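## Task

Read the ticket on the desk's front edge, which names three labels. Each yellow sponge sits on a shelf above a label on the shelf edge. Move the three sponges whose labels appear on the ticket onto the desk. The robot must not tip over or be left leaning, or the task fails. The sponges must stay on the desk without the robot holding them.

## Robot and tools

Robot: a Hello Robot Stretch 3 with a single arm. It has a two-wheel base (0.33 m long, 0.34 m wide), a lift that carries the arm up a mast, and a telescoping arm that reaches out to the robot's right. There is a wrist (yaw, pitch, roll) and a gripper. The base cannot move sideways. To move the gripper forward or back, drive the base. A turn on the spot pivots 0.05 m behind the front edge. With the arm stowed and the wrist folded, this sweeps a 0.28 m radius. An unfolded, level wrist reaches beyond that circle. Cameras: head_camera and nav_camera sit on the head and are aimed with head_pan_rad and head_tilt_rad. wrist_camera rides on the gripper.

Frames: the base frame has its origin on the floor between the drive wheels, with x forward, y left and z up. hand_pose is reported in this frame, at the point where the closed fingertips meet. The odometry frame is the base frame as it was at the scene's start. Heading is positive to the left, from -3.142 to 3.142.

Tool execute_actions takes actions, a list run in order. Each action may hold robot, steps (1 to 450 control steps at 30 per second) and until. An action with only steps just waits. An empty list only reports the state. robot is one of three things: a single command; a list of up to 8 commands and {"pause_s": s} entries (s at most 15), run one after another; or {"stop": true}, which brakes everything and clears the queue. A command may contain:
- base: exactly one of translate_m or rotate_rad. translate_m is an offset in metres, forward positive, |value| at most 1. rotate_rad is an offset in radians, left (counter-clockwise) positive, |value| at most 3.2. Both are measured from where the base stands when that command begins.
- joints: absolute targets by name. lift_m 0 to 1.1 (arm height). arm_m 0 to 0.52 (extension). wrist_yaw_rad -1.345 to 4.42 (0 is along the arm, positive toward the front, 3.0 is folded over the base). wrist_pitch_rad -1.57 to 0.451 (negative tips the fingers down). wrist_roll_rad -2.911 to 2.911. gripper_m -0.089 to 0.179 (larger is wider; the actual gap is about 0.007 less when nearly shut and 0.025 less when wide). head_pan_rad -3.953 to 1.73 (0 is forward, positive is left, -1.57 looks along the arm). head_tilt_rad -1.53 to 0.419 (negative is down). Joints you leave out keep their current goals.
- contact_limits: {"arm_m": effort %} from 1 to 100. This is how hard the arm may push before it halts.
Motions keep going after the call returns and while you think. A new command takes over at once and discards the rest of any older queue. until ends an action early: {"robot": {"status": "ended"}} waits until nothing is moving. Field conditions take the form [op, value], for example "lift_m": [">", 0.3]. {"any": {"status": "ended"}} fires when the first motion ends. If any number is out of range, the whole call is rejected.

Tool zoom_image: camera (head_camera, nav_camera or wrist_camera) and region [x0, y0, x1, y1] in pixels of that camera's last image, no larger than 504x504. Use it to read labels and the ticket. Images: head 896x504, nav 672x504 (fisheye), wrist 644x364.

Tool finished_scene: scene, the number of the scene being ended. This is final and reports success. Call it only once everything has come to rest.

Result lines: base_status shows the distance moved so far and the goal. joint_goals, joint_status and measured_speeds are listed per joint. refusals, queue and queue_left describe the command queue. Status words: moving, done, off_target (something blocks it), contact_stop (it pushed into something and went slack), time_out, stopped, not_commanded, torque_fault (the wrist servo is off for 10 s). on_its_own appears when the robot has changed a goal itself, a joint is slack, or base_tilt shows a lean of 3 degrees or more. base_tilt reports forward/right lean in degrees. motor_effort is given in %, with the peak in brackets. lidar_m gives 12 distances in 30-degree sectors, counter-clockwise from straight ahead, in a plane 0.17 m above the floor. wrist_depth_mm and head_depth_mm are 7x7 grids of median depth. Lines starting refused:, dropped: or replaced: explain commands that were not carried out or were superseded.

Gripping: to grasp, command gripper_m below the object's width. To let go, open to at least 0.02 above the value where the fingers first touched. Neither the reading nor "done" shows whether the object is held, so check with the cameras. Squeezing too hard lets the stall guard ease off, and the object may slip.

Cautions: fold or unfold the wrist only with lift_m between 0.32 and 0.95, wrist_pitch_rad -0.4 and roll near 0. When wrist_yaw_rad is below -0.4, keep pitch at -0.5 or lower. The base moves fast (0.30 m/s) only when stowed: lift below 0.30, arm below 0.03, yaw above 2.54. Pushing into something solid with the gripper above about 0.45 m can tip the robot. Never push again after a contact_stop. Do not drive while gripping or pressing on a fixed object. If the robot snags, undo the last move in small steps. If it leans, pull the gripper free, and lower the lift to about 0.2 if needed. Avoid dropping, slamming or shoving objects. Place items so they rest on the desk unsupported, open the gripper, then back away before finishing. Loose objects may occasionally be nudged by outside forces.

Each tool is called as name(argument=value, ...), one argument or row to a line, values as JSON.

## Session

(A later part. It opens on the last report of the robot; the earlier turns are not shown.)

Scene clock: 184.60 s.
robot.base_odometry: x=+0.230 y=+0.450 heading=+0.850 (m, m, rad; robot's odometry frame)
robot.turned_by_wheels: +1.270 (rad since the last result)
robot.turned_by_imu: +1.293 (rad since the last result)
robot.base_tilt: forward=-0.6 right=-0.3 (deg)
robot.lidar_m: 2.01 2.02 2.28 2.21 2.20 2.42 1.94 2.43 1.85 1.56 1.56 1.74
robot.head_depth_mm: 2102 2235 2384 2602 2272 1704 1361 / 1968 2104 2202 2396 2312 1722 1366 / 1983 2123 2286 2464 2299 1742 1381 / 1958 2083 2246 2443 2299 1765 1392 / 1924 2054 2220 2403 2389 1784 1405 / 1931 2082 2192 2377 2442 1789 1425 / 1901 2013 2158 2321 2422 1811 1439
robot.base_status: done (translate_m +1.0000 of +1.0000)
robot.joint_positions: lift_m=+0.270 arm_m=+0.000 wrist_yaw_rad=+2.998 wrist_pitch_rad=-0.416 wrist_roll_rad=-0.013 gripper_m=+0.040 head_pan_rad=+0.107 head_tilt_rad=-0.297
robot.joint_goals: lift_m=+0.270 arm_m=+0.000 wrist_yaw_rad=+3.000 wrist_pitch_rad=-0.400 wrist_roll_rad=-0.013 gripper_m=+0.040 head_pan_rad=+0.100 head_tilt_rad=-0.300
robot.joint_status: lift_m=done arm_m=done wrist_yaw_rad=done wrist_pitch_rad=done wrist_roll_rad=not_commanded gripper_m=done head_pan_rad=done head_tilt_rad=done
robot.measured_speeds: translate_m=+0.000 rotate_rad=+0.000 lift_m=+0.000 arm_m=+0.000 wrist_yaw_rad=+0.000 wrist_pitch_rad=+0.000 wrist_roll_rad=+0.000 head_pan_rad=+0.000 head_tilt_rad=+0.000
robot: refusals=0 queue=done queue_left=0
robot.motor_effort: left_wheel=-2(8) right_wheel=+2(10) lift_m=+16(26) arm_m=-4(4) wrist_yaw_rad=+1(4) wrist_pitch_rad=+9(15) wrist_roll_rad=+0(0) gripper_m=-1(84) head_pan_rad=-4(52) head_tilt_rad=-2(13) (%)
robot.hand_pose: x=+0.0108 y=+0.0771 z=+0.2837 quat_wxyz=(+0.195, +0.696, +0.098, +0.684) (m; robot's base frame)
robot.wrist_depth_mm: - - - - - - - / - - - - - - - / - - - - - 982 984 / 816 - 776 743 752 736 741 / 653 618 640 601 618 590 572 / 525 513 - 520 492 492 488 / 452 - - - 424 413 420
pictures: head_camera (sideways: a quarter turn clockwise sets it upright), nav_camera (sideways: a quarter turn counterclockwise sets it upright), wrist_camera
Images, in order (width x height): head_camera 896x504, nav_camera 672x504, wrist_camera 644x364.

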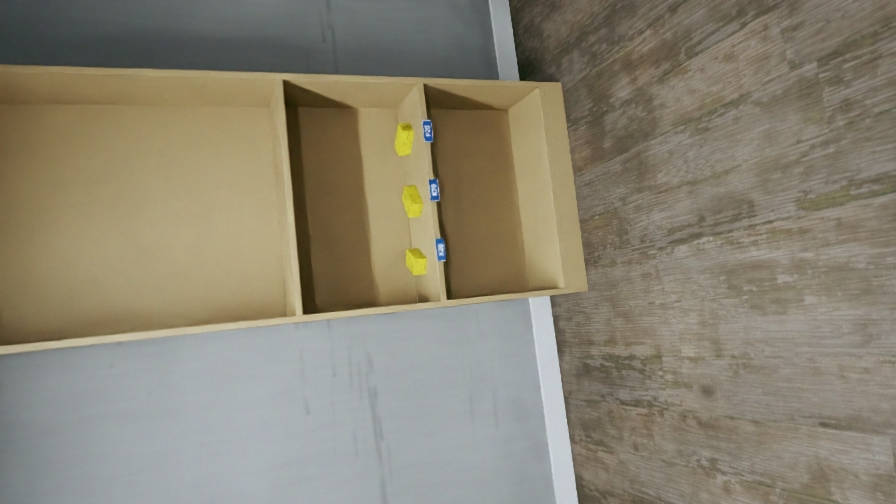

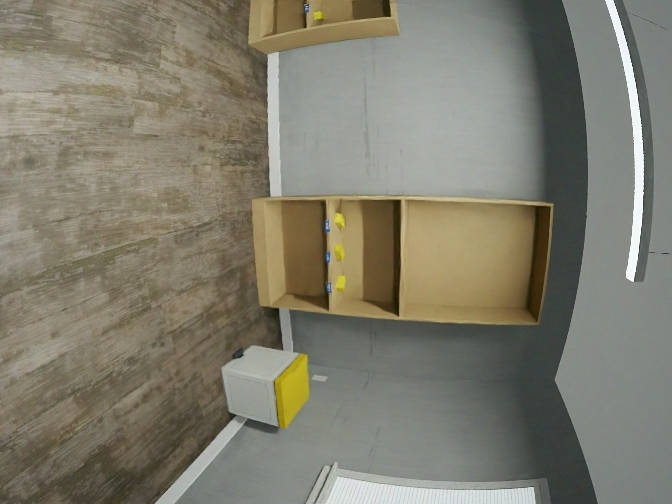

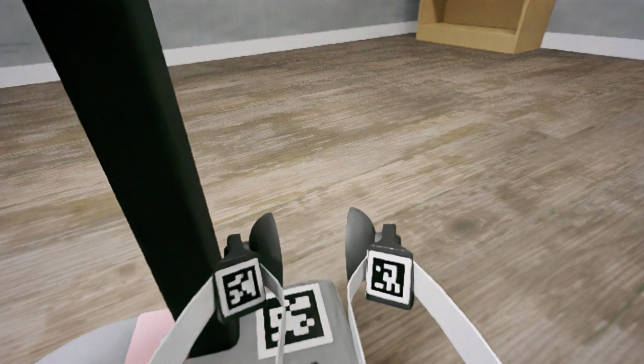

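execute_actions(
  actions=[
    {"robot":{"joints":{"head_pan_rad":0.85,"head_tilt_rad":-0.3}},"steps":450,"until":{"robot":{"status":"ended"}}},
  ],
)

Scene clock: 196.37 s.
robot.base_odometry: x=+0.230 y=+0.450 heading=+0.850 (m, m, rad; robot's odometry frame)
robot.turned_by_wheels: +0.000 (rad since the last result)
robot.turned_by_imu: +0.000 (rad since the last result)
robot.base_tilt: forward=-0.6 right=-0.3 (deg)
robot.lidar_m: 2.01 2.03 2.29 2.21 2.20 2.42 1.94 2.43 1.85 1.56 1.55 1.74
robot.head_depth_mm: 1950 2083 2236 2388 2275 1692 1365 / 2067 2173 2340 2560 2298 1708 1373 / 2185 2358 2404 2612 2327 1733 1384 / 2350 2523 2685 2838 2372 1751 1395 / 2513 2753 2768 2943 2400 1778 1411 / 2599 2751 2895 3023 2427 1782 1422 / 2367 2461 2571 2660 2466 1822 1432
robot.base_status: done (translate_m +1.0000 of +1.0000)
robot.joint_positions: lift_m=+0.270 arm_m=+0.000 wrist_yaw_rad=+2.998 wrist_pitch_rad=-0.416 wrist_roll_rad=-0.013 gripper_m=+0.040 head_pan_rad=+0.843 head_tilt_rad=-0.297
robot.joint_goals: lift_m=+0.270 arm_m=+0.000 wrist_yaw_rad=+3.000 wrist_pitch_rad=-0.400 wrist_roll_rad=-0.013 gripper_m=+0.040 head_pan_rad=+0.850 head_tilt_rad=-0.300
robot.joint_status: lift_m=done arm_m=done wrist_yaw_rad=done wrist_pitch_rad=done wrist_roll_rad=not_commanded gripper_m=done head_pan_rad=done head_tilt_rad=done
robot.measured_speeds: translate_m=+0.000 rotate_rad=+0.000 lift_m=+0.000 arm_m=+0.000 wrist_yaw_rad=+0.000 wrist_pitch_rad=+0.000 wrist_roll_rad=+0.000 head_pan_rad=+0.000 head_tilt_rad=+0.000
robot: refusals=0 queue=done queue_left=0
robot.motor_effort: left_wheel=-3(2) right_wheel=+2(2) lift_m=+16(15) arm_m=-3(4) wrist_yaw_rad=+2(1) wrist_pitch_rad=+9(9) wrist_roll_rad=+0(0) gripper_m=+0(0) head_pan_rad=+5(46) head_tilt_rad=-1(5) (%)
robot.hand_pose: x=+0.0108 y=+0.0771 z=+0.2837 quat_wxyz=(+0.195, +0.696, +0.098, +0.684) (m; robot's base frame)
robot.wrist_depth_mm: - - - - - - - / - - - - - - - / - - - - - - 959 / 823 - 798 755 736 746 740 / 622 616 634 599 627 602 580 / 518 522 - 516 497 494 486 / 459 - - - 421 420 420
pictures: head_camera (sideways: a quarter turn clockwise sets it upright), nav_camera (sideways: a quarter turn counterclockwise sets it upright), wrist_camera
Images, in order (width x height): head_camera 896x504, nav_camera 672x504, wrist_camera 644x364.

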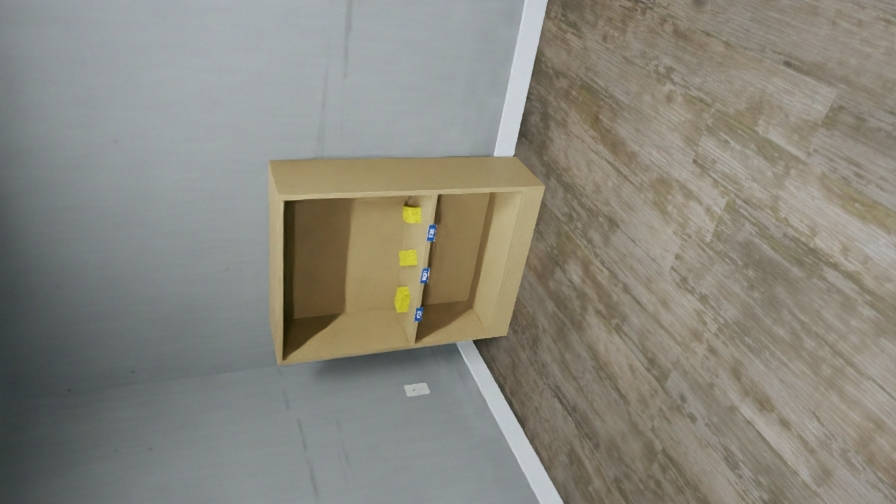

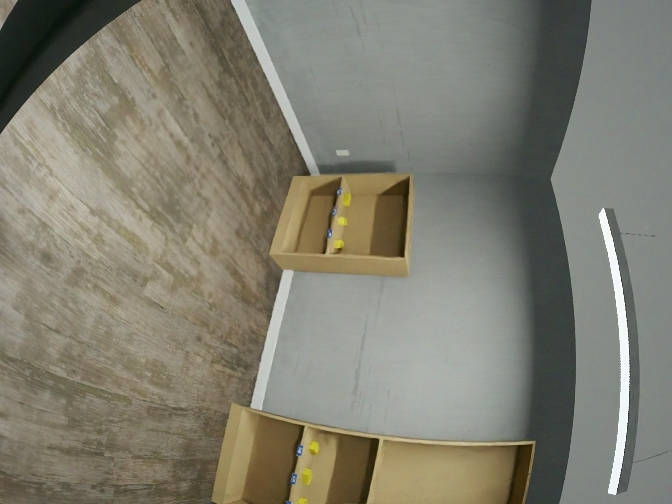

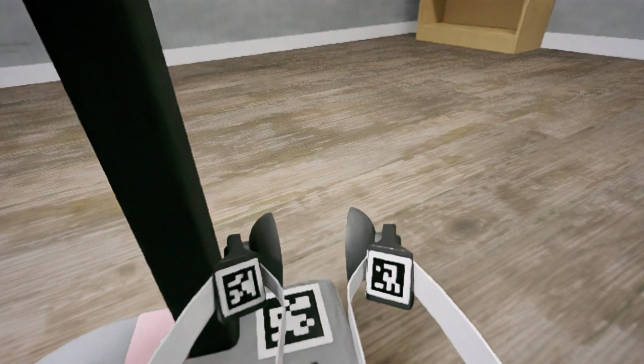

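zoom_image(
  camera="head_camera",
  region=[390, 195, 450, 330],
)

Region (390, 195, 450, 330) of head_camera's 896x504 image, scaled by 3.733, with more detail than that image has.

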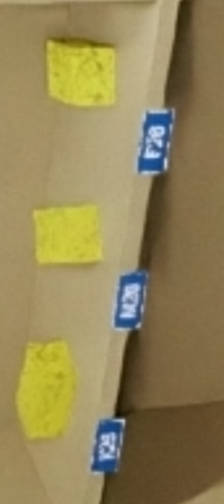

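execute_actions(
  actions=[
    {"robot":[{"base":{"rotate_rad":-0.114},"joints":{"head_pan_rad":-1.57,"head_tilt_rad":-0.75}},{"base":{"translate_m":1.0}},{"base":{"translate_m":0.524}},{"base":{"rotate_rad":1.986},"joints":{"lift_m":0.36}},{"joints":{"wrist_yaw_rad":0.0,"lift_m":0.48,"gripper_m":0.13}},{"joints":{"wrist_pitch_rad":0.0,"arm_m":0.1}}],"steps":450,"until":{"robot":{"status":"ended"}}},
    {"steps":450,"until":{"robot":{"status":"ended"}}},
  ],
)

Scene clock: 237.23 s.
robot.base_odometry: x=+1.360 y=+1.473 heading=+2.722 (m, m, rad; robot's odometry frame)
robot.turned_by_wheels: +1.872 (rad since the last result)
robot.turned_by_imu: +1.905 (rad since the last result)
robot.base_tilt: forward=-0.7 right=-0.3 (deg)
robot.lidar_m: 2.58 2.93 3.91 3.79 1.33 0.96 0.45 0.47 0.66 0.81 0.84 1.31
robot.head_depth_mm: 651 725 803 921 1398 1247 1107 / 699 855 999 974 1303 1274 1078 / 702 858 1013 961 1361 1247 1093 / 708 863 1015 1001 1365 1277 1123 / 720 866 1024 977 1384 1288 1126 / 726 869 1031 1019 1405 1307 1139 / 729 875 1034 1006 1317 1314 1151
robot.base_status: done (rotate_rad +1.9859 of +1.9860)
robot.joint_positions: lift_m=+0.480 arm_m=+0.100 wrist_yaw_rad=+0.002 wrist_pitch_rad=-0.025 wrist_roll_rad=-0.013 gripper_m=+0.130 head_pan_rad=-1.563 head_tilt_rad=-0.741
robot.joint_goals: lift_m=+0.480 arm_m=+0.100 wrist_yaw_rad=+0.000 wrist_pitch_rad=+0.000 wrist_roll_rad=-0.013 gripper_m=+0.130 head_pan_rad=-1.570 head_tilt_rad=-0.750
robot.joint_status: lift_m=done arm_m=done wrist_yaw_rad=done wrist_pitch_rad=done wrist_roll_rad=not_commanded gripper_m=done head_pan_rad=done head_tilt_rad=done
robot.measured_speeds: translate_m=+0.000 rotate_rad=+0.000 lift_m=+0.000 arm_m=+0.000 wrist_yaw_rad=+0.000 wrist_pitch_rad=+0.000 wrist_roll_rad=+0.000 head_pan_rad=+0.000 head_tilt_rad=+0.000
robot: refusals=0 queue=done queue_left=0
robot.motor_effort: left_wheel=-2(11) right_wheel=+2(12) lift_m=+36(35) arm_m=+3(4) wrist_yaw_rad=-1(3) wrist_pitch_rad=+15(16) wrist_roll_rad=+1(0) gripper_m=-2(81) head_pan_rad=-5(51) head_tilt_rad=-5(37) (%)
robot.hand_pose: x=-0.0211 y=-0.5002 z=+0.5876 quat_wxyz=(+0.712, +0.010, -0.702, -0.009) (m; robot's base frame)
robot.wrist_depth_mm: 499 504 515 518 510 304 611 / 511 523 529 523 526 315 638 / 529 537 540 550 543 336 639 / 458 375 457 385 393 319 672 / 287 287 300 296 580 325 699 / 567 - 583 594 598 - 718 / 591 600 598 611 619 399 741
pictures: head_camera (sideways: a quarter turn clockwise sets it upright), nav_camera (sideways: a quarter turn counterclockwise sets it upright), wrist_camera
Images, in order (width x height): head_camera 896x504, nav_camera 672x504, wrist_camera 644x364.

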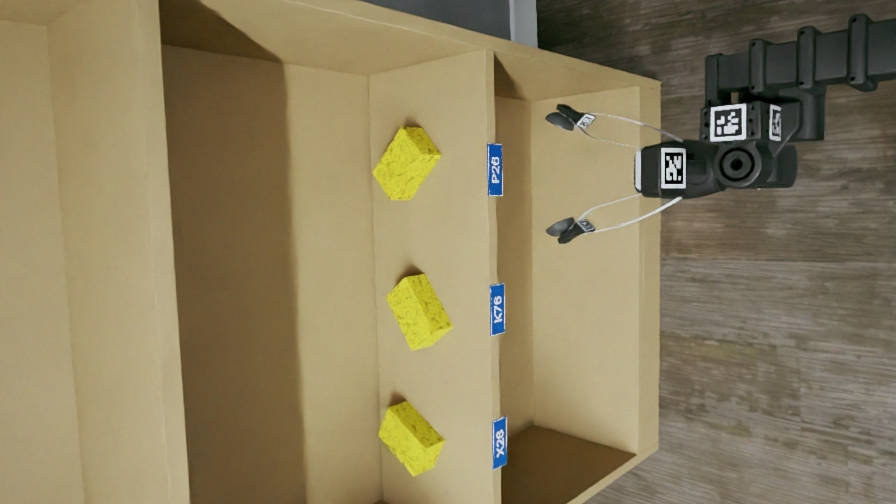

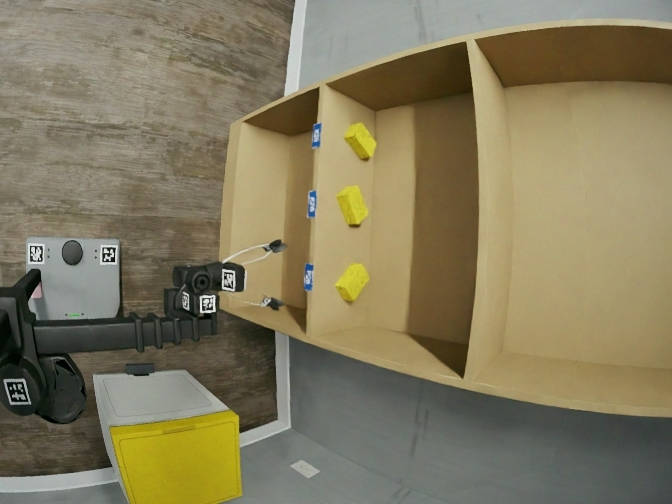

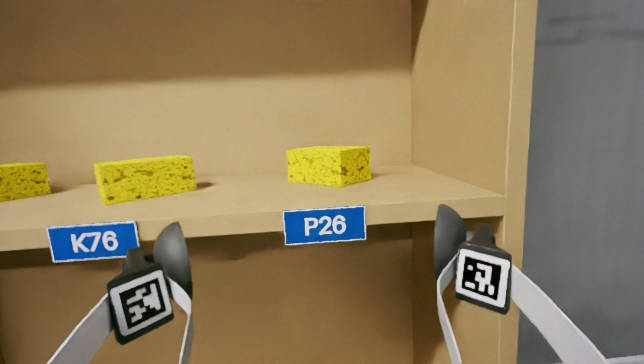

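execute_actions(
  actions=[
    {"robot":[{"base":{"translate_m":-0.03},"joints":{"lift_m":0.505,"gripper_m":0.17,"arm_m":0.17}},{"joints":{"arm_m":0.24},"contact_limits":{"arm_m":12}}],"steps":450,"until":{"robot":{"status":"ended"}}},
  ],
)

Scene clock: 323.23 s.
robot.base_odometry: x=+1.387 y=+1.461 heading=+2.722 (m, m, rad; robot's odometry frame)
robot.turned_by_wheels: +0.000 (rad since the last result)
robot.turned_by_imu: +0.000 (rad since the last result)
robot.base_tilt: forward=-0.7 right=-0.3 (deg)
robot.lidar_m: 2.61 2.95 3.49 3.41 1.29 0.93 0.42 0.44 0.63 0.70 0.85 1.31
robot.head_depth_mm: 608 619 756 1255 1431 1256 1104 / 699 852 983 972 1301 1229 1102 / 704 857 1013 962 1343 1264 1119 / 705 861 1016 1004 1359 1280 1120 / 722 865 1024 978 1385 1293 1135 / 724 872 1025 1023 1394 1301 1138 / 731 878 1033 1005 1318 1312 1149
robot.base_status: done (translate_m -0.0300 of -0.0300)
robot.joint_positions: lift_m=+0.505 arm_m=+0.240 wrist_yaw_rad=+0.001 wrist_pitch_rad=-0.024 wrist_roll_rad=-0.013 gripper_m=+0.170 head_pan_rad=-1.563 head_tilt_rad=-0.741
robot.joint_goals: lift_m=+0.505 arm_m=+0.240 wrist_yaw_rad=+0.000 wrist_pitch_rad=+0.000 wrist_roll_rad=-0.013 gripper_m=+0.170 head_pan_rad=-1.570 head_tilt_rad=-0.750
robot.joint_status: lift_m=done arm_m=done wrist_yaw_rad=done wrist_pitch_rad=done wrist_roll_rad=not_commanded gripper_m=done head_pan_rad=done head_tilt_rad=done
robot.measured_speeds: translate_m=+0.000 rotate_rad=+0.000 lift_m=+0.000 arm_m=+0.000 wrist_yaw_rad=+0.000 wrist_pitch_rad=+0.000 wrist_roll_rad=+0.000 head_pan_rad=+0.000 head_tilt_rad=+0.000
robot: refusals=0 queue=done queue_left=0
robot.motor_effort: left_wheel=-2(6) right_wheel=+2(6) lift_m=+36(36) arm_m=+4(2) wrist_yaw_rad=-1(1) wrist_pitch_rad=+15(15) wrist_roll_rad=+0(0) gripper_m=+1(84) head_pan_rad=-4(5) head_tilt_rad=-5(6) (%)
robot.contact_limits: arm_m 12 (drawing in: default 22, maximum 36; extending or still: default 29, maximum 48)
robot.hand_pose: x=-0.0211 y=-0.6402 z=+0.6129 quat_wxyz=(+0.712, +0.009, -0.702, -0.008) (m; robot's base frame)
robot.wrist_depth_mm: 364 376 380 378 384 239 167 / 381 382 386 396 397 242 168 / 389 396 400 405 405 246 168 / 396 405 409 324 420 252 172 / 255 324 309 255 284 238 173 / 225 210 206 198 193 179 166 / - 157 156 158 162 164 166
pictures: head_camera (sideways: a quarter turn clockwise sets it upright), nav_camera (sideways: a quarter turn counterclockwise sets it upright), wrist_camera
Images, in order (width x height): head_camera 896x504, nav_camera 672x504, wrist_camera 644x364.

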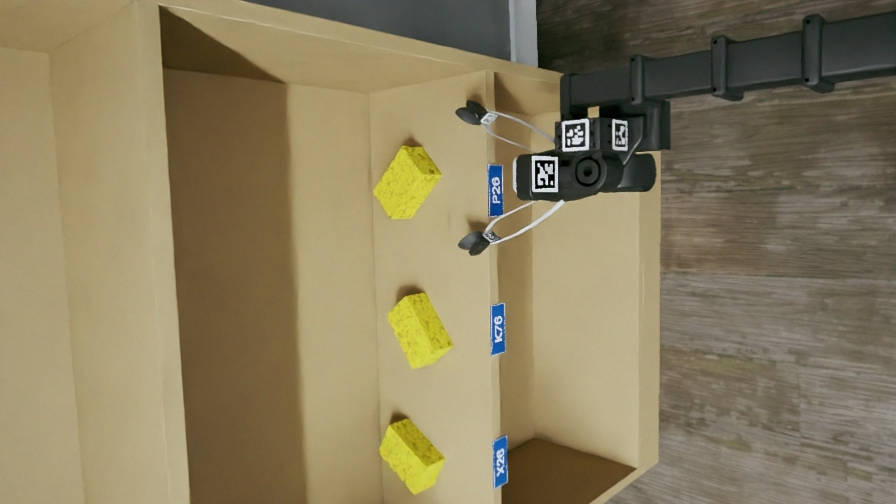

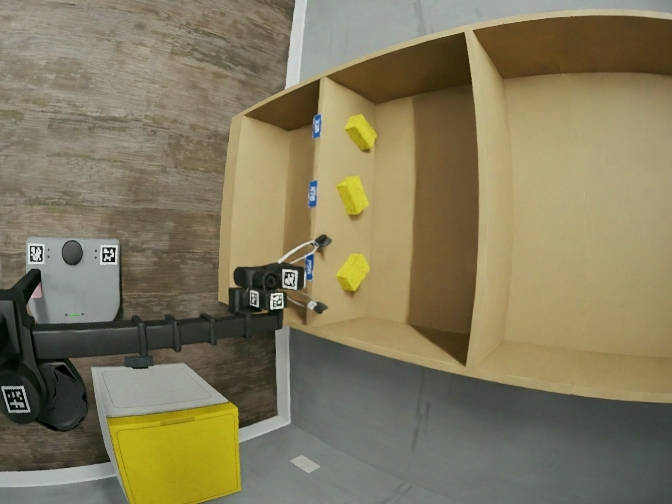

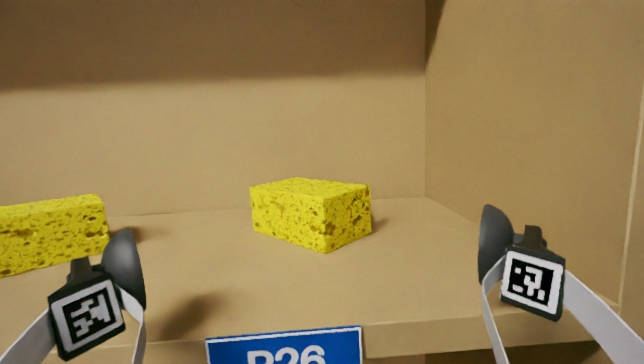

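execute_actions(
  actions=[
    {"robot":[{"joints":{"lift_m":0.500,"gripper_m":0.15}},{"joints":{"arm_m":0.33},"contact_limits":{"arm_m":12}}],"steps":450,"until":{"robot":{"status":"ended"}}},
  ],
)

Scene clock: 337.40 s.
robot.base_odometry: x=+1.387 y=+1.461 heading=+2.722 (m, m, rad; robot's odometry frame)
robot.turned_by_wheels: +0.000 (rad since the last result)
robot.turned_by_imu: +0.000 (rad since the last result)
robot.base_tilt: forward=-0.7 right=-0.3 (deg)
robot.lidar_m: 2.61 2.96 3.49 3.43 1.29 0.93 0.42 0.44 0.63 0.70 0.86 1.30
robot.head_depth_mm: 608 619 756 1262 1438 1242 1096 / 697 853 983 952 1258 1256 1106 / 703 857 1015 962 1313 1269 1112 / 707 862 1020 1001 1368 1275 1125 / 719 864 1024 976 1384 1286 1132 / 724 870 1030 1027 1397 1302 1143 / 730 874 1035 1005 1324 1317 1148
robot.base_status: done (translate_m -0.0300 of -0.0300)
robot.joint_positions: lift_m=+0.500 arm_m=+0.330 wrist_yaw_rad=+0.001 wrist_pitch_rad=-0.024 wrist_roll_rad=-0.013 gripper_m=+0.150 head_pan_rad=-1.563 head_tilt_rad=-0.741
robot.joint_goals: lift_m=+0.500 arm_m=+0.330 wrist_yaw_rad=+0.000 wrist_pitch_rad=+0.000 wrist_roll_rad=-0.013 gripper_m=+0.150 head_pan_rad=-1.570 head_tilt_rad=-0.750
robot.joint_status: lift_m=done arm_m=done wrist_yaw_rad=done wrist_pitch_rad=done wrist_roll_rad=not_commanded gripper_m=done head_pan_rad=done head_tilt_rad=done
robot.measured_speeds: translate_m=+0.000 rotate_rad=+0.000 lift_m=+0.000 arm_m=+0.000 wrist_yaw_rad=+0.000 wrist_pitch_rad=+0.000 wrist_roll_rad=+0.000 head_pan_rad=+0.000 head_tilt_rad=+0.000
robot: refusals=0 queue=done queue_left=0
robot.motor_effort: left_wheel=-2(2) right_wheel=+2(2) lift_m=+15(36) arm_m=+3(3) wrist_yaw_rad=-1(1) wrist_pitch_rad=+14(14) wrist_roll_rad=+0(0) gripper_m=+0(74) head_pan_rad=-4(4) head_tilt_rad=-6(6) (%)
robot.contact_limits: arm_m 12 (drawing in: default 22, maximum 36; extending or still: default 29, maximum 48)
robot.hand_pose: x=-0.0211 y=-0.7302 z=+0.6089 quat_wxyz=(+0.712, +0.009, -0.702, -0.008) (m; robot's base frame)
robot.wrist_depth_mm: 286 288 294 298 303 241 166 / 294 297 301 305 312 241 168 / 299 307 310 314 321 249 171 / 310 313 316 324 331 250 172 / 315 320 246 166 228 227 174 / 212 - 195 167 182 - 164 / 164 144 147 143 140 137 134
pictures: head_camera (sideways: a quarter turn clockwise sets it upright), nav_camera (sideways: a quarter turn counterclockwise sets it upright), wrist_camera
Images, in order (width x height): head_camera 896x504, nav_camera 672x504, wrist_camera 644x364.

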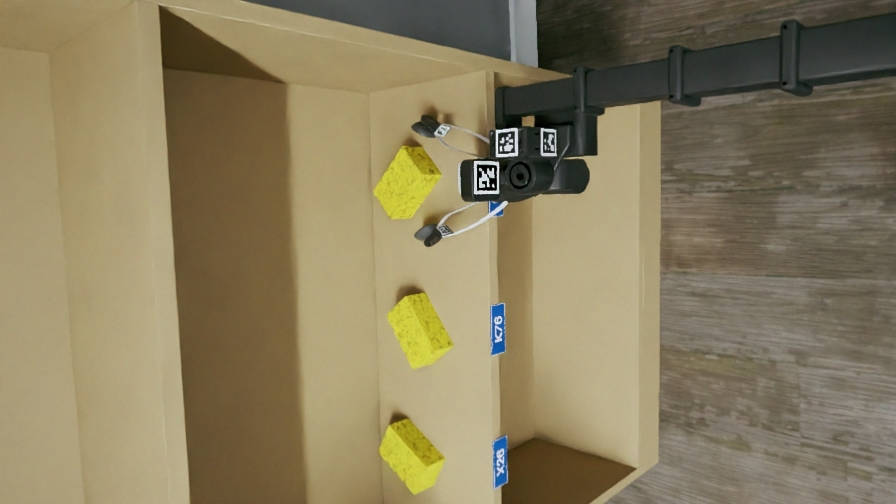

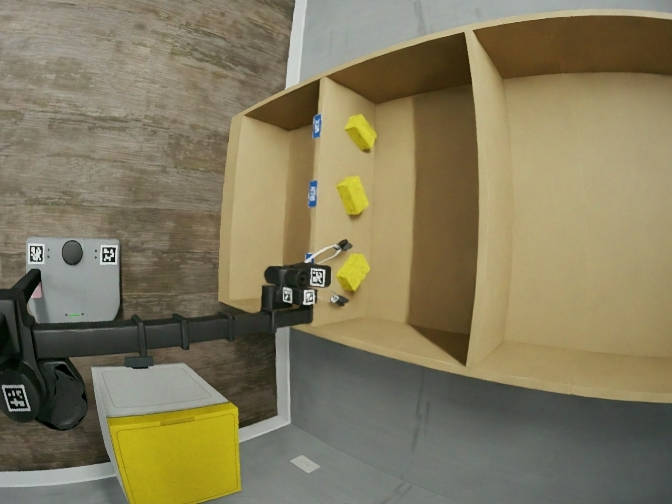

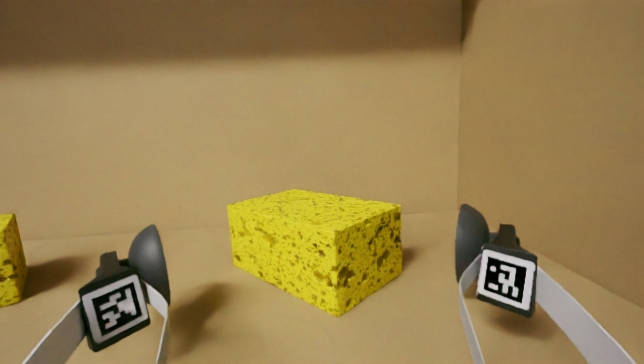

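execute_actions(
  actions=[
    {"robot":[{"joints":{"arm_m":0.358},"contact_limits":{"arm_m":12}},{"joints":{"gripper_m":0.085}}],"steps":450,"until":{"robot":{"status":"ended"}}},
  ],
)

Scene clock: 362.77 s.
robot.base_odometry: x=+1.387 y=+1.461 heading=+2.722 (m, m, rad; robot's odometry frame)
robot.turned_by_wheels: +0.000 (rad since the last result)
robot.turned_by_imu: +0.000 (rad since the last result)
robot.base_tilt: forward=-0.6 right=-0.3 (deg)
robot.lidar_m: 2.61 2.96 3.49 3.41 1.29 0.93 0.42 0.44 0.63 0.70 0.85 1.31
robot.head_depth_mm: 607 621 753 1258 1444 1240 1112 / 699 855 982 955 1274 1259 1100 / 703 857 1013 965 1316 1268 1114 / 706 861 1023 999 1365 1284 1121 / 719 870 1027 978 1382 1290 1129 / 725 871 1031 1025 1402 1303 1137 / 728 874 1035 1008 1328 1309 1152
robot.base_status: done (translate_m -0.0300 of -0.0300)
robot.joint_positions: lift_m=+0.500 arm_m=+0.358 wrist_yaw_rad=+0.001 wrist_pitch_rad=-0.024 wrist_roll_rad=-0.013 gripper_m=+0.085 head_pan_rad=-1.563 head_tilt_rad=-0.741
robot.joint_goals: lift_m=+0.500 arm_m=+0.358 wrist_yaw_rad=+0.000 wrist_pitch_rad=+0.000 wrist_roll_rad=-0.013 gripper_m=+0.085 head_pan_rad=-1.570 head_tilt_rad=-0.750
robot.joint_status: lift_m=done arm_m=done wrist_yaw_rad=done wrist_pitch_rad=done wrist_roll_rad=not_commanded gripper_m=done head_pan_rad=done head_tilt_rad=done
robot.measured_speeds: translate_m=+0.000 rotate_rad=+0.000 lift_m=+0.000 arm_m=+0.000 wrist_yaw_rad=+0.000 wrist_pitch_rad=+0.000 wrist_roll_rad=+0.000 head_pan_rad=+0.000 head_tilt_rad=+0.000
robot: refusals=0 queue=done queue_left=0
robot.motor_effort: left_wheel=-3(3) right_wheel=+2(2) lift_m=+15(15) arm_m=+3(3) wrist_yaw_rad=-2(2) wrist_pitch_rad=+14(14) wrist_roll_rad=+0(0) gripper_m=+1(85) head_pan_rad=-4(3) head_tilt_rad=-6(5) (%)
robot.contact_limits: arm_m 12 (drawing in: default 22, maximum 36; extending or still: default 29, maximum 48)
robot.hand_pose: x=-0.0211 y=-0.7582 z=+0.6089 quat_wxyz=(+0.712, +0.009, -0.702, -0.008) (m; robot's base frame)
robot.wrist_depth_mm: 263 264 267 273 277 240 167 / 267 271 277 281 285 244 169 / 274 279 283 289 292 249 170 / 283 287 290 297 300 252 172 / 287 292 171 148 254 239 174 / 211 207 160 138 163 182 165 / 155 149 146 136 139 138 135
pictures: head_camera (sideways: a quarter turn clockwise sets it upright), nav_camera (sideways: a quarter turn counterclockwise sets it upright), wrist_camera
Images, in order (width x height): head_camera 896x504, nav_camera 672x504, wrist_camera 644x364.

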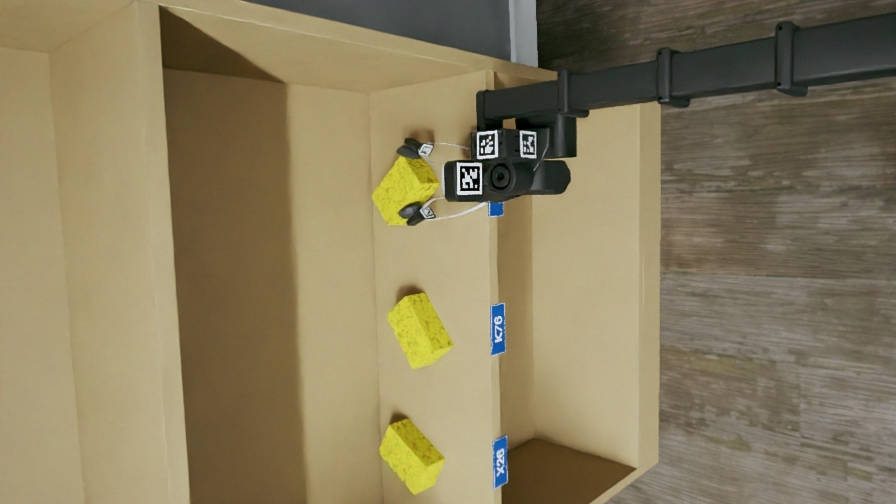

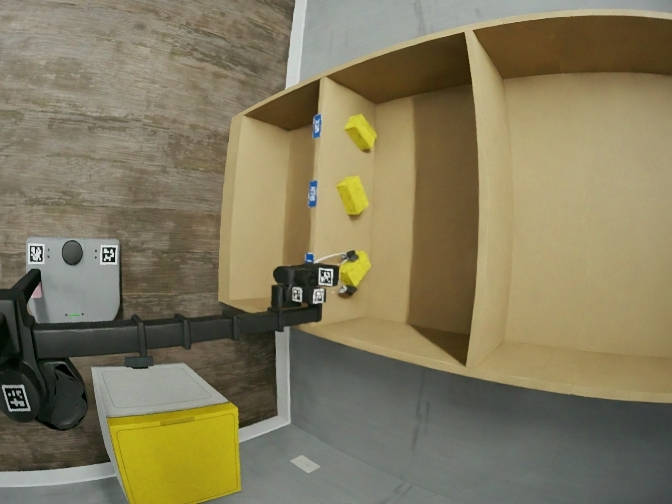

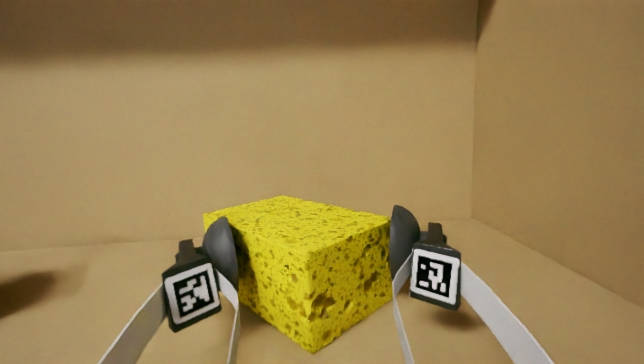

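execute_actions(
  actions=[
    {"robot":{"joints":{"gripper_m":0.055}},"steps":450,"until":{"robot":{"status":"ended"}}},
    {"steps":10},
  ],
)

Scene clock: 370.10 s.
robot.base_odometry: x=+1.387 y=+1.461 heading=+2.722 (m, m, rad; robot's odometry frame)
robot.turned_by_wheels: +0.000 (rad since the last result)
robot.turned_by_imu: +0.000 (rad since the last result)
robot.base_tilt: forward=-0.7 right=-0.3 (deg)
robot.lidar_m: 2.61 2.95 3.50 3.41 1.29 0.92 0.42 0.44 0.64 0.69 0.86 1.31
robot.head_depth_mm: 608 620 757 1262 1438 1248 1108 / 698 853 983 956 1267 1244 1108 / 704 859 1010 975 1319 1264 1111 / 707 862 1017 998 1369 1279 1119 / 718 868 1025 978 1381 1288 1127 / 727 872 1030 1027 1402 1308 1138 / 728 875 1036 1008 1328 1310 1151
robot.base_status: done (translate_m -0.0300 of -0.0300)
robot.joint_positions: lift_m=+0.500 arm_m=+0.358 wrist_yaw_rad=+0.001 wrist_pitch_rad=-0.024 wrist_roll_rad=-0.013 gripper_m=+0.055 head_pan_rad=-1.563 head_tilt_rad=-0.741
robot.joint_goals: lift_m=+0.500 arm_m=+0.358 wrist_yaw_rad=+0.000 wrist_pitch_rad=+0.000 wrist_roll_rad=-0.013 gripper_m=+0.055 head_pan_rad=-1.570 head_tilt_rad=-0.750
robot.joint_status: lift_m=done arm_m=done wrist_yaw_rad=done wrist_pitch_rad=done wrist_roll_rad=not_commanded gripper_m=done head_pan_rad=done head_tilt_rad=done
robot.measured_speeds: translate_m=+0.000 rotate_rad=+0.000 lift_m=+0.000 arm_m=+0.000 wrist_yaw_rad=+0.000 wrist_pitch_rad=+0.000 wrist_roll_rad=+0.000 head_pan_rad=+0.000 head_tilt_rad=+0.000
robot: refusals=0 queue=done queue_left=0
robot.motor_effort: left_wheel=-3(2) right_wheel=+2(2) lift_m=+15(15) arm_m=+3(4) wrist_yaw_rad=-2(1) wrist_pitch_rad=+14(15) wrist_roll_rad=+0(0) gripper_m=-5(80) head_pan_rad=-4(4) head_tilt_rad=-6(5) (%)
robot.contact_limits: arm_m 12 (drawing in: default 22, maximum 36; extending or still: default 29, maximum 48)
robot.hand_pose: x=-0.0211 y=-0.7582 z=+0.6089 quat_wxyz=(+0.712, +0.009, -0.702, -0.008) (m; robot's base frame)
robot.wrist_depth_mm: 262 263 270 271 277 239 167 / 268 273 272 279 284 244 169 / 274 281 282 286 293 247 170 / 283 285 289 293 300 252 173 / 288 291 225 159 292 238 174 / 211 206 - 152 169 180 164 / 155 151 145 143 141 137 134
pictures: head_camera (sideways: a quarter turn clockwise sets it upright), nav_camera (sideways: a quarter turn counterclockwise sets it upright), wrist_camera
Images, in order (width x height): head_camera 896x504, nav_camera 672x504, wrist_camera 644x364.

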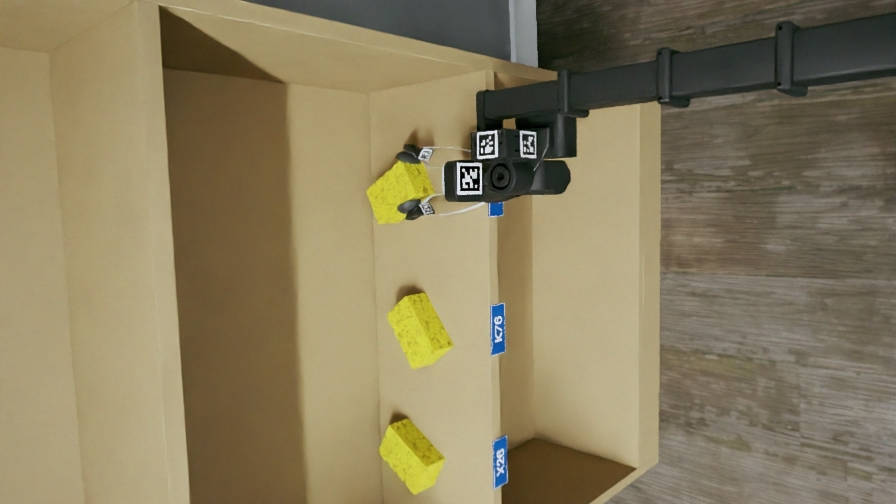

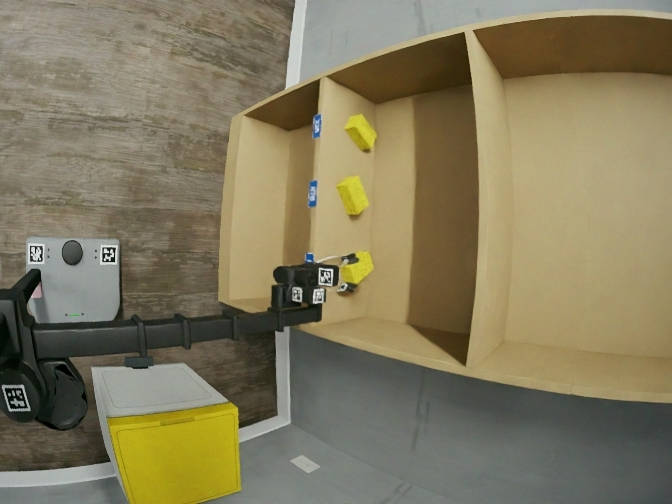

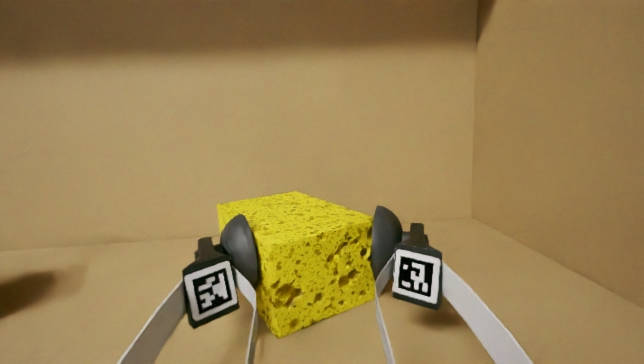

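execute_actions(
  actions=[
    {"robot":[{"joints":{"gripper_m":0.105}},{"joints":{"arm_m":0.388},"contact_limits":{"arm_m":12}},{"joints":{"gripper_m":0.06}}],"steps":450,"until":{"robot":{"status":"ended"}}},
  ],
)

Scene clock: 377.07 s.
robot.base_odometry: x=+1.387 y=+1.461 heading=+2.722 (m, m, rad; robot's odometry frame)
robot.turned_by_wheels: +0.000 (rad since the last result)
robot.turned_by_imu: +0.000 (rad since the last result)
robot.base_tilt: forward=-0.6 right=-0.3 (deg)
robot.lidar_m: 2.61 2.95 3.49 3.42 1.29 0.93 0.42 0.44 0.63 0.69 0.86 1.30
robot.head_depth_mm: 609 619 753 1263 1432 1242 1108 / 701 855 985 972 1289 1245 1101 / 703 860 1011 973 1326 1267 1115 / 706 864 1017 1000 1372 1275 1120 / 721 867 1029 979 1381 1290 1127 / 727 872 1028 1024 1406 1301 1148 / 728 878 1036 1010 1324 1318 1144
robot.base_status: done (translate_m -0.0300 of -0.0300)
robot.joint_positions: lift_m=+0.500 arm_m=+0.384 wrist_yaw_rad=+0.001 wrist_pitch_rad=-0.034 wrist_roll_rad=-0.013 gripper_m=+0.105 head_pan_rad=-1.563 head_tilt_rad=-0.741
robot.joint_goals: lift_m=+0.500 arm_m=+0.385 wrist_yaw_rad=+0.000 wrist_pitch_rad=+0.000 wrist_roll_rad=-0.013 gripper_m=+0.105 head_pan_rad=-1.570 head_tilt_rad=-0.750
robot.joint_status: lift_m=done arm_m=contact_stop wrist_yaw_rad=done wrist_pitch_rad=done wrist_roll_rad=not_commanded gripper_m=done head_pan_rad=done head_tilt_rad=done
robot.measured_speeds: translate_m=+0.000 rotate_rad=+0.000 lift_m=+0.000 arm_m=-0.007 wrist_yaw_rad=+0.000 wrist_pitch_rad=+0.000 wrist_roll_rad=+0.000 head_pan_rad=+0.000 head_tilt_rad=+0.000
robot: refusals=0 queue=dropped queue_left=0
robot.on_its_own: arm_m is slack since a contact_stop, until your next command for it
robot.motor_effort: left_wheel=-4(4) right_wheel=+9(10) lift_m=+15(15) arm_m=+4(13) wrist_yaw_rad=-1(1) wrist_pitch_rad=+20(24) wrist_roll_rad=+0(0) gripper_m=+1(79) head_pan_rad=-4(4) head_tilt_rad=-5(6) (%)
robot.contact_limits: arm_m 12 (drawing in: default 22, maximum 36; extending or still: default 29, maximum 48)
robot.hand_pose: x=-0.0211 y=-0.7846 z=+0.6063 quat_wxyz=(+0.712, +0.013, -0.702, -0.012) (m; robot's base frame)
robot.wrist_depth_mm: 237 240 243 246 250 239 167 / 242 246 250 255 260 246 169 / 250 253 257 260 266 249 169 / 257 260 265 269 274 251 173 / 265 267 164 144 271 235 175 / 208 209 131 123 151 185 161 / 153 141 135 128 138 135 133
pictures: head_camera (sideways: a quarter turn clockwise sets it upright), nav_camera (sideways: a quarter turn counterclockwise sets it upright), wrist_camera
dropped: robot: command 1 of its queue: arm_m: contact_stop
Images, in order (width x height): head_camera 896x504, nav_camera 672x504, wrist_camera 644x364.

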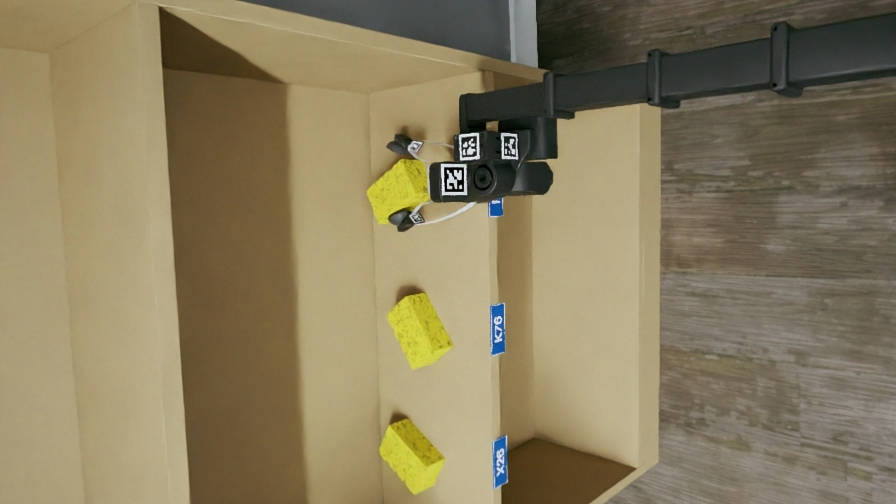

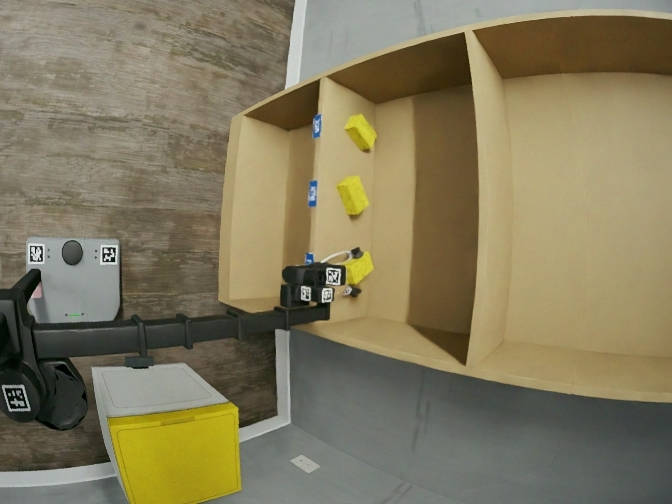

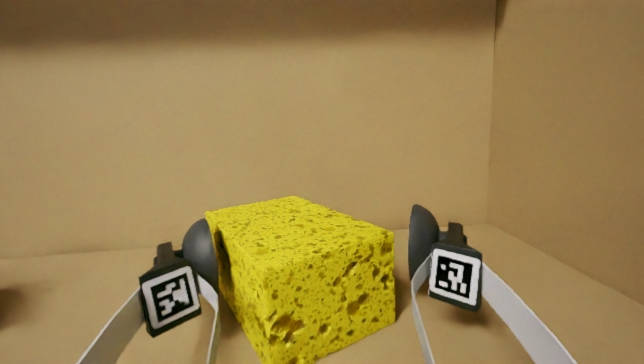

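execute_actions(
  actions=[
    {"robot":[{"joints":{"arm_m":0.374}},{"joints":{"gripper_m":0.058}}],"steps":450,"until":{"robot":{"status":"ended"}}},
  ],
)

Scene clock: 386.70 s.
robot.base_odometry: x=+1.387 y=+1.461 heading=+2.722 (m, m, rad; robot's odometry frame)
robot.turned_by_wheels: +0.000 (rad since the last result)
robot.turned_by_imu: +0.000 (rad since the last result)
robot.base_tilt: forward=-0.5 right=-0.3 (deg)
robot.lidar_m: 2.62 2.96 3.51 3.41 1.29 0.93 0.42 0.44 0.64 0.70 0.86 1.31
robot.head_depth_mm: 608 619 757 1262 1430 1238 1107 / 698 853 982 970 1287 1256 1100 / 703 857 1013 977 1323 1265 1109 / 708 860 1017 1003 1373 1277 1122 / 719 865 1023 979 1383 1291 1131 / 724 870 1033 1025 1403 1302 1140 / 729 877 1036 1006 1315 1314 1150
robot.base_status: done (translate_m -0.0300 of -0.0300)
robot.joint_positions: lift_m=+0.500 arm_m=+0.374 wrist_yaw_rad=+0.001 wrist_pitch_rad=-0.026 wrist_roll_rad=-0.013 gripper_m=+0.058 head_pan_rad=-1.563 head_tilt_rad=-0.741
robot.joint_goals: lift_m=+0.500 arm_m=+0.374 wrist_yaw_rad=+0.000 wrist_pitch_rad=+0.000 wrist_roll_rad=-0.013 gripper_m=+0.058 head_pan_rad=-1.570 head_tilt_rad=-0.750
robot.joint_status: lift_m=done arm_m=done wrist_yaw_rad=done wrist_pitch_rad=done wrist_roll_rad=not_commanded gripper_m=done head_pan_rad=done head_tilt_rad=done
robot.measured_speeds: translate_m=+0.000 rotate_rad=+0.000 lift_m=+0.000 arm_m=+0.000 wrist_yaw_rad=+0.000 wrist_pitch_rad=+0.000 wrist_roll_rad=+0.000 head_pan_rad=+0.000 head_tilt_rad=+0.000
robot: refusals=0 queue=done queue_left=0
robot.motor_effort: left_wheel=-1(5) right_wheel=+1(9) lift_m=+15(15) arm_m=-4(5) wrist_yaw_rad=-1(1) wrist_pitch_rad=+15(19) wrist_roll_rad=+0(0) gripper_m=-7(82) head_pan_rad=-4(5) head_tilt_rad=-5(5) (%)
robot.hand_pose: x=-0.0212 y=-0.7748 z=+0.6085 quat_wxyz=(+0.712, +0.010, -0.702, -0.009) (m; robot's base frame)
robot.wrist_depth_mm: 247 249 253 255 261 240 166 / 254 255 260 264 268 244 169 / 259 265 267 273 273 247 171 / 267 269 274 277 281 253 172 / 274 274 188 145 285 236 175 / 210 206 129 139 161 179 164 / 154 150 139 136 138 136 134
pictures: head_camera (sideways: a quarter turn clockwise sets it upright), nav_camera (sideways: a quarter turn counterclockwise sets it upright), wrist_camera
Images, in order (width x height): head_camera 896x504, nav_camera 672x504, wrist_camera 644x364.

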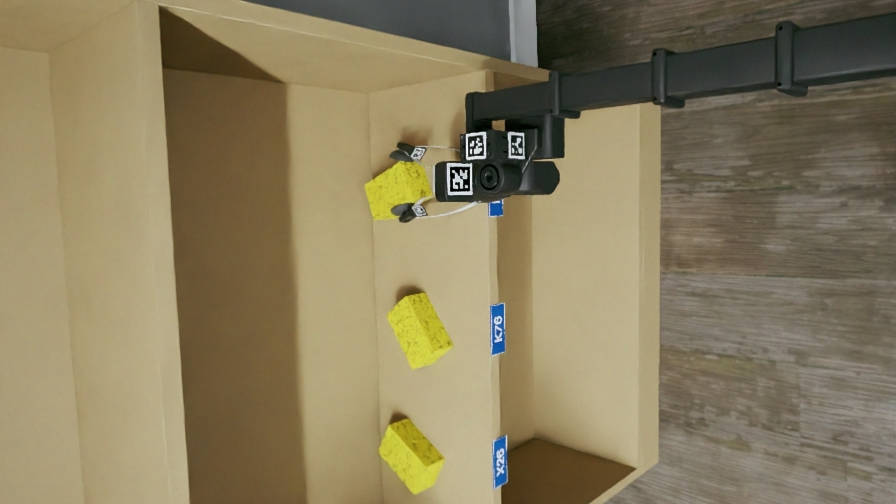

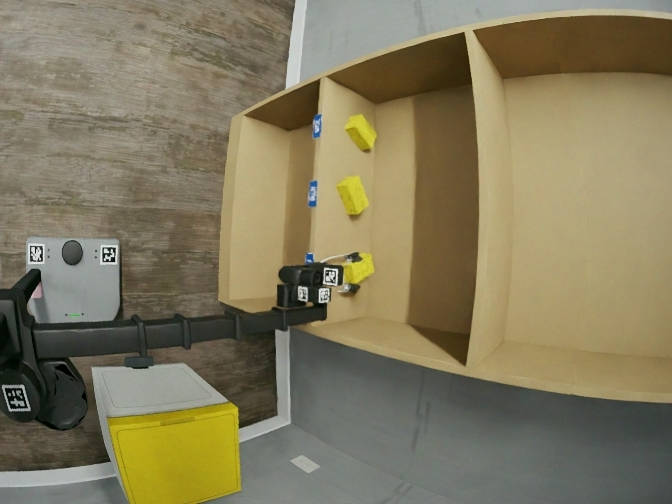

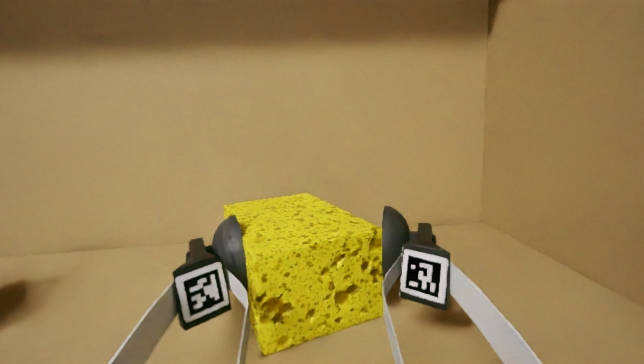

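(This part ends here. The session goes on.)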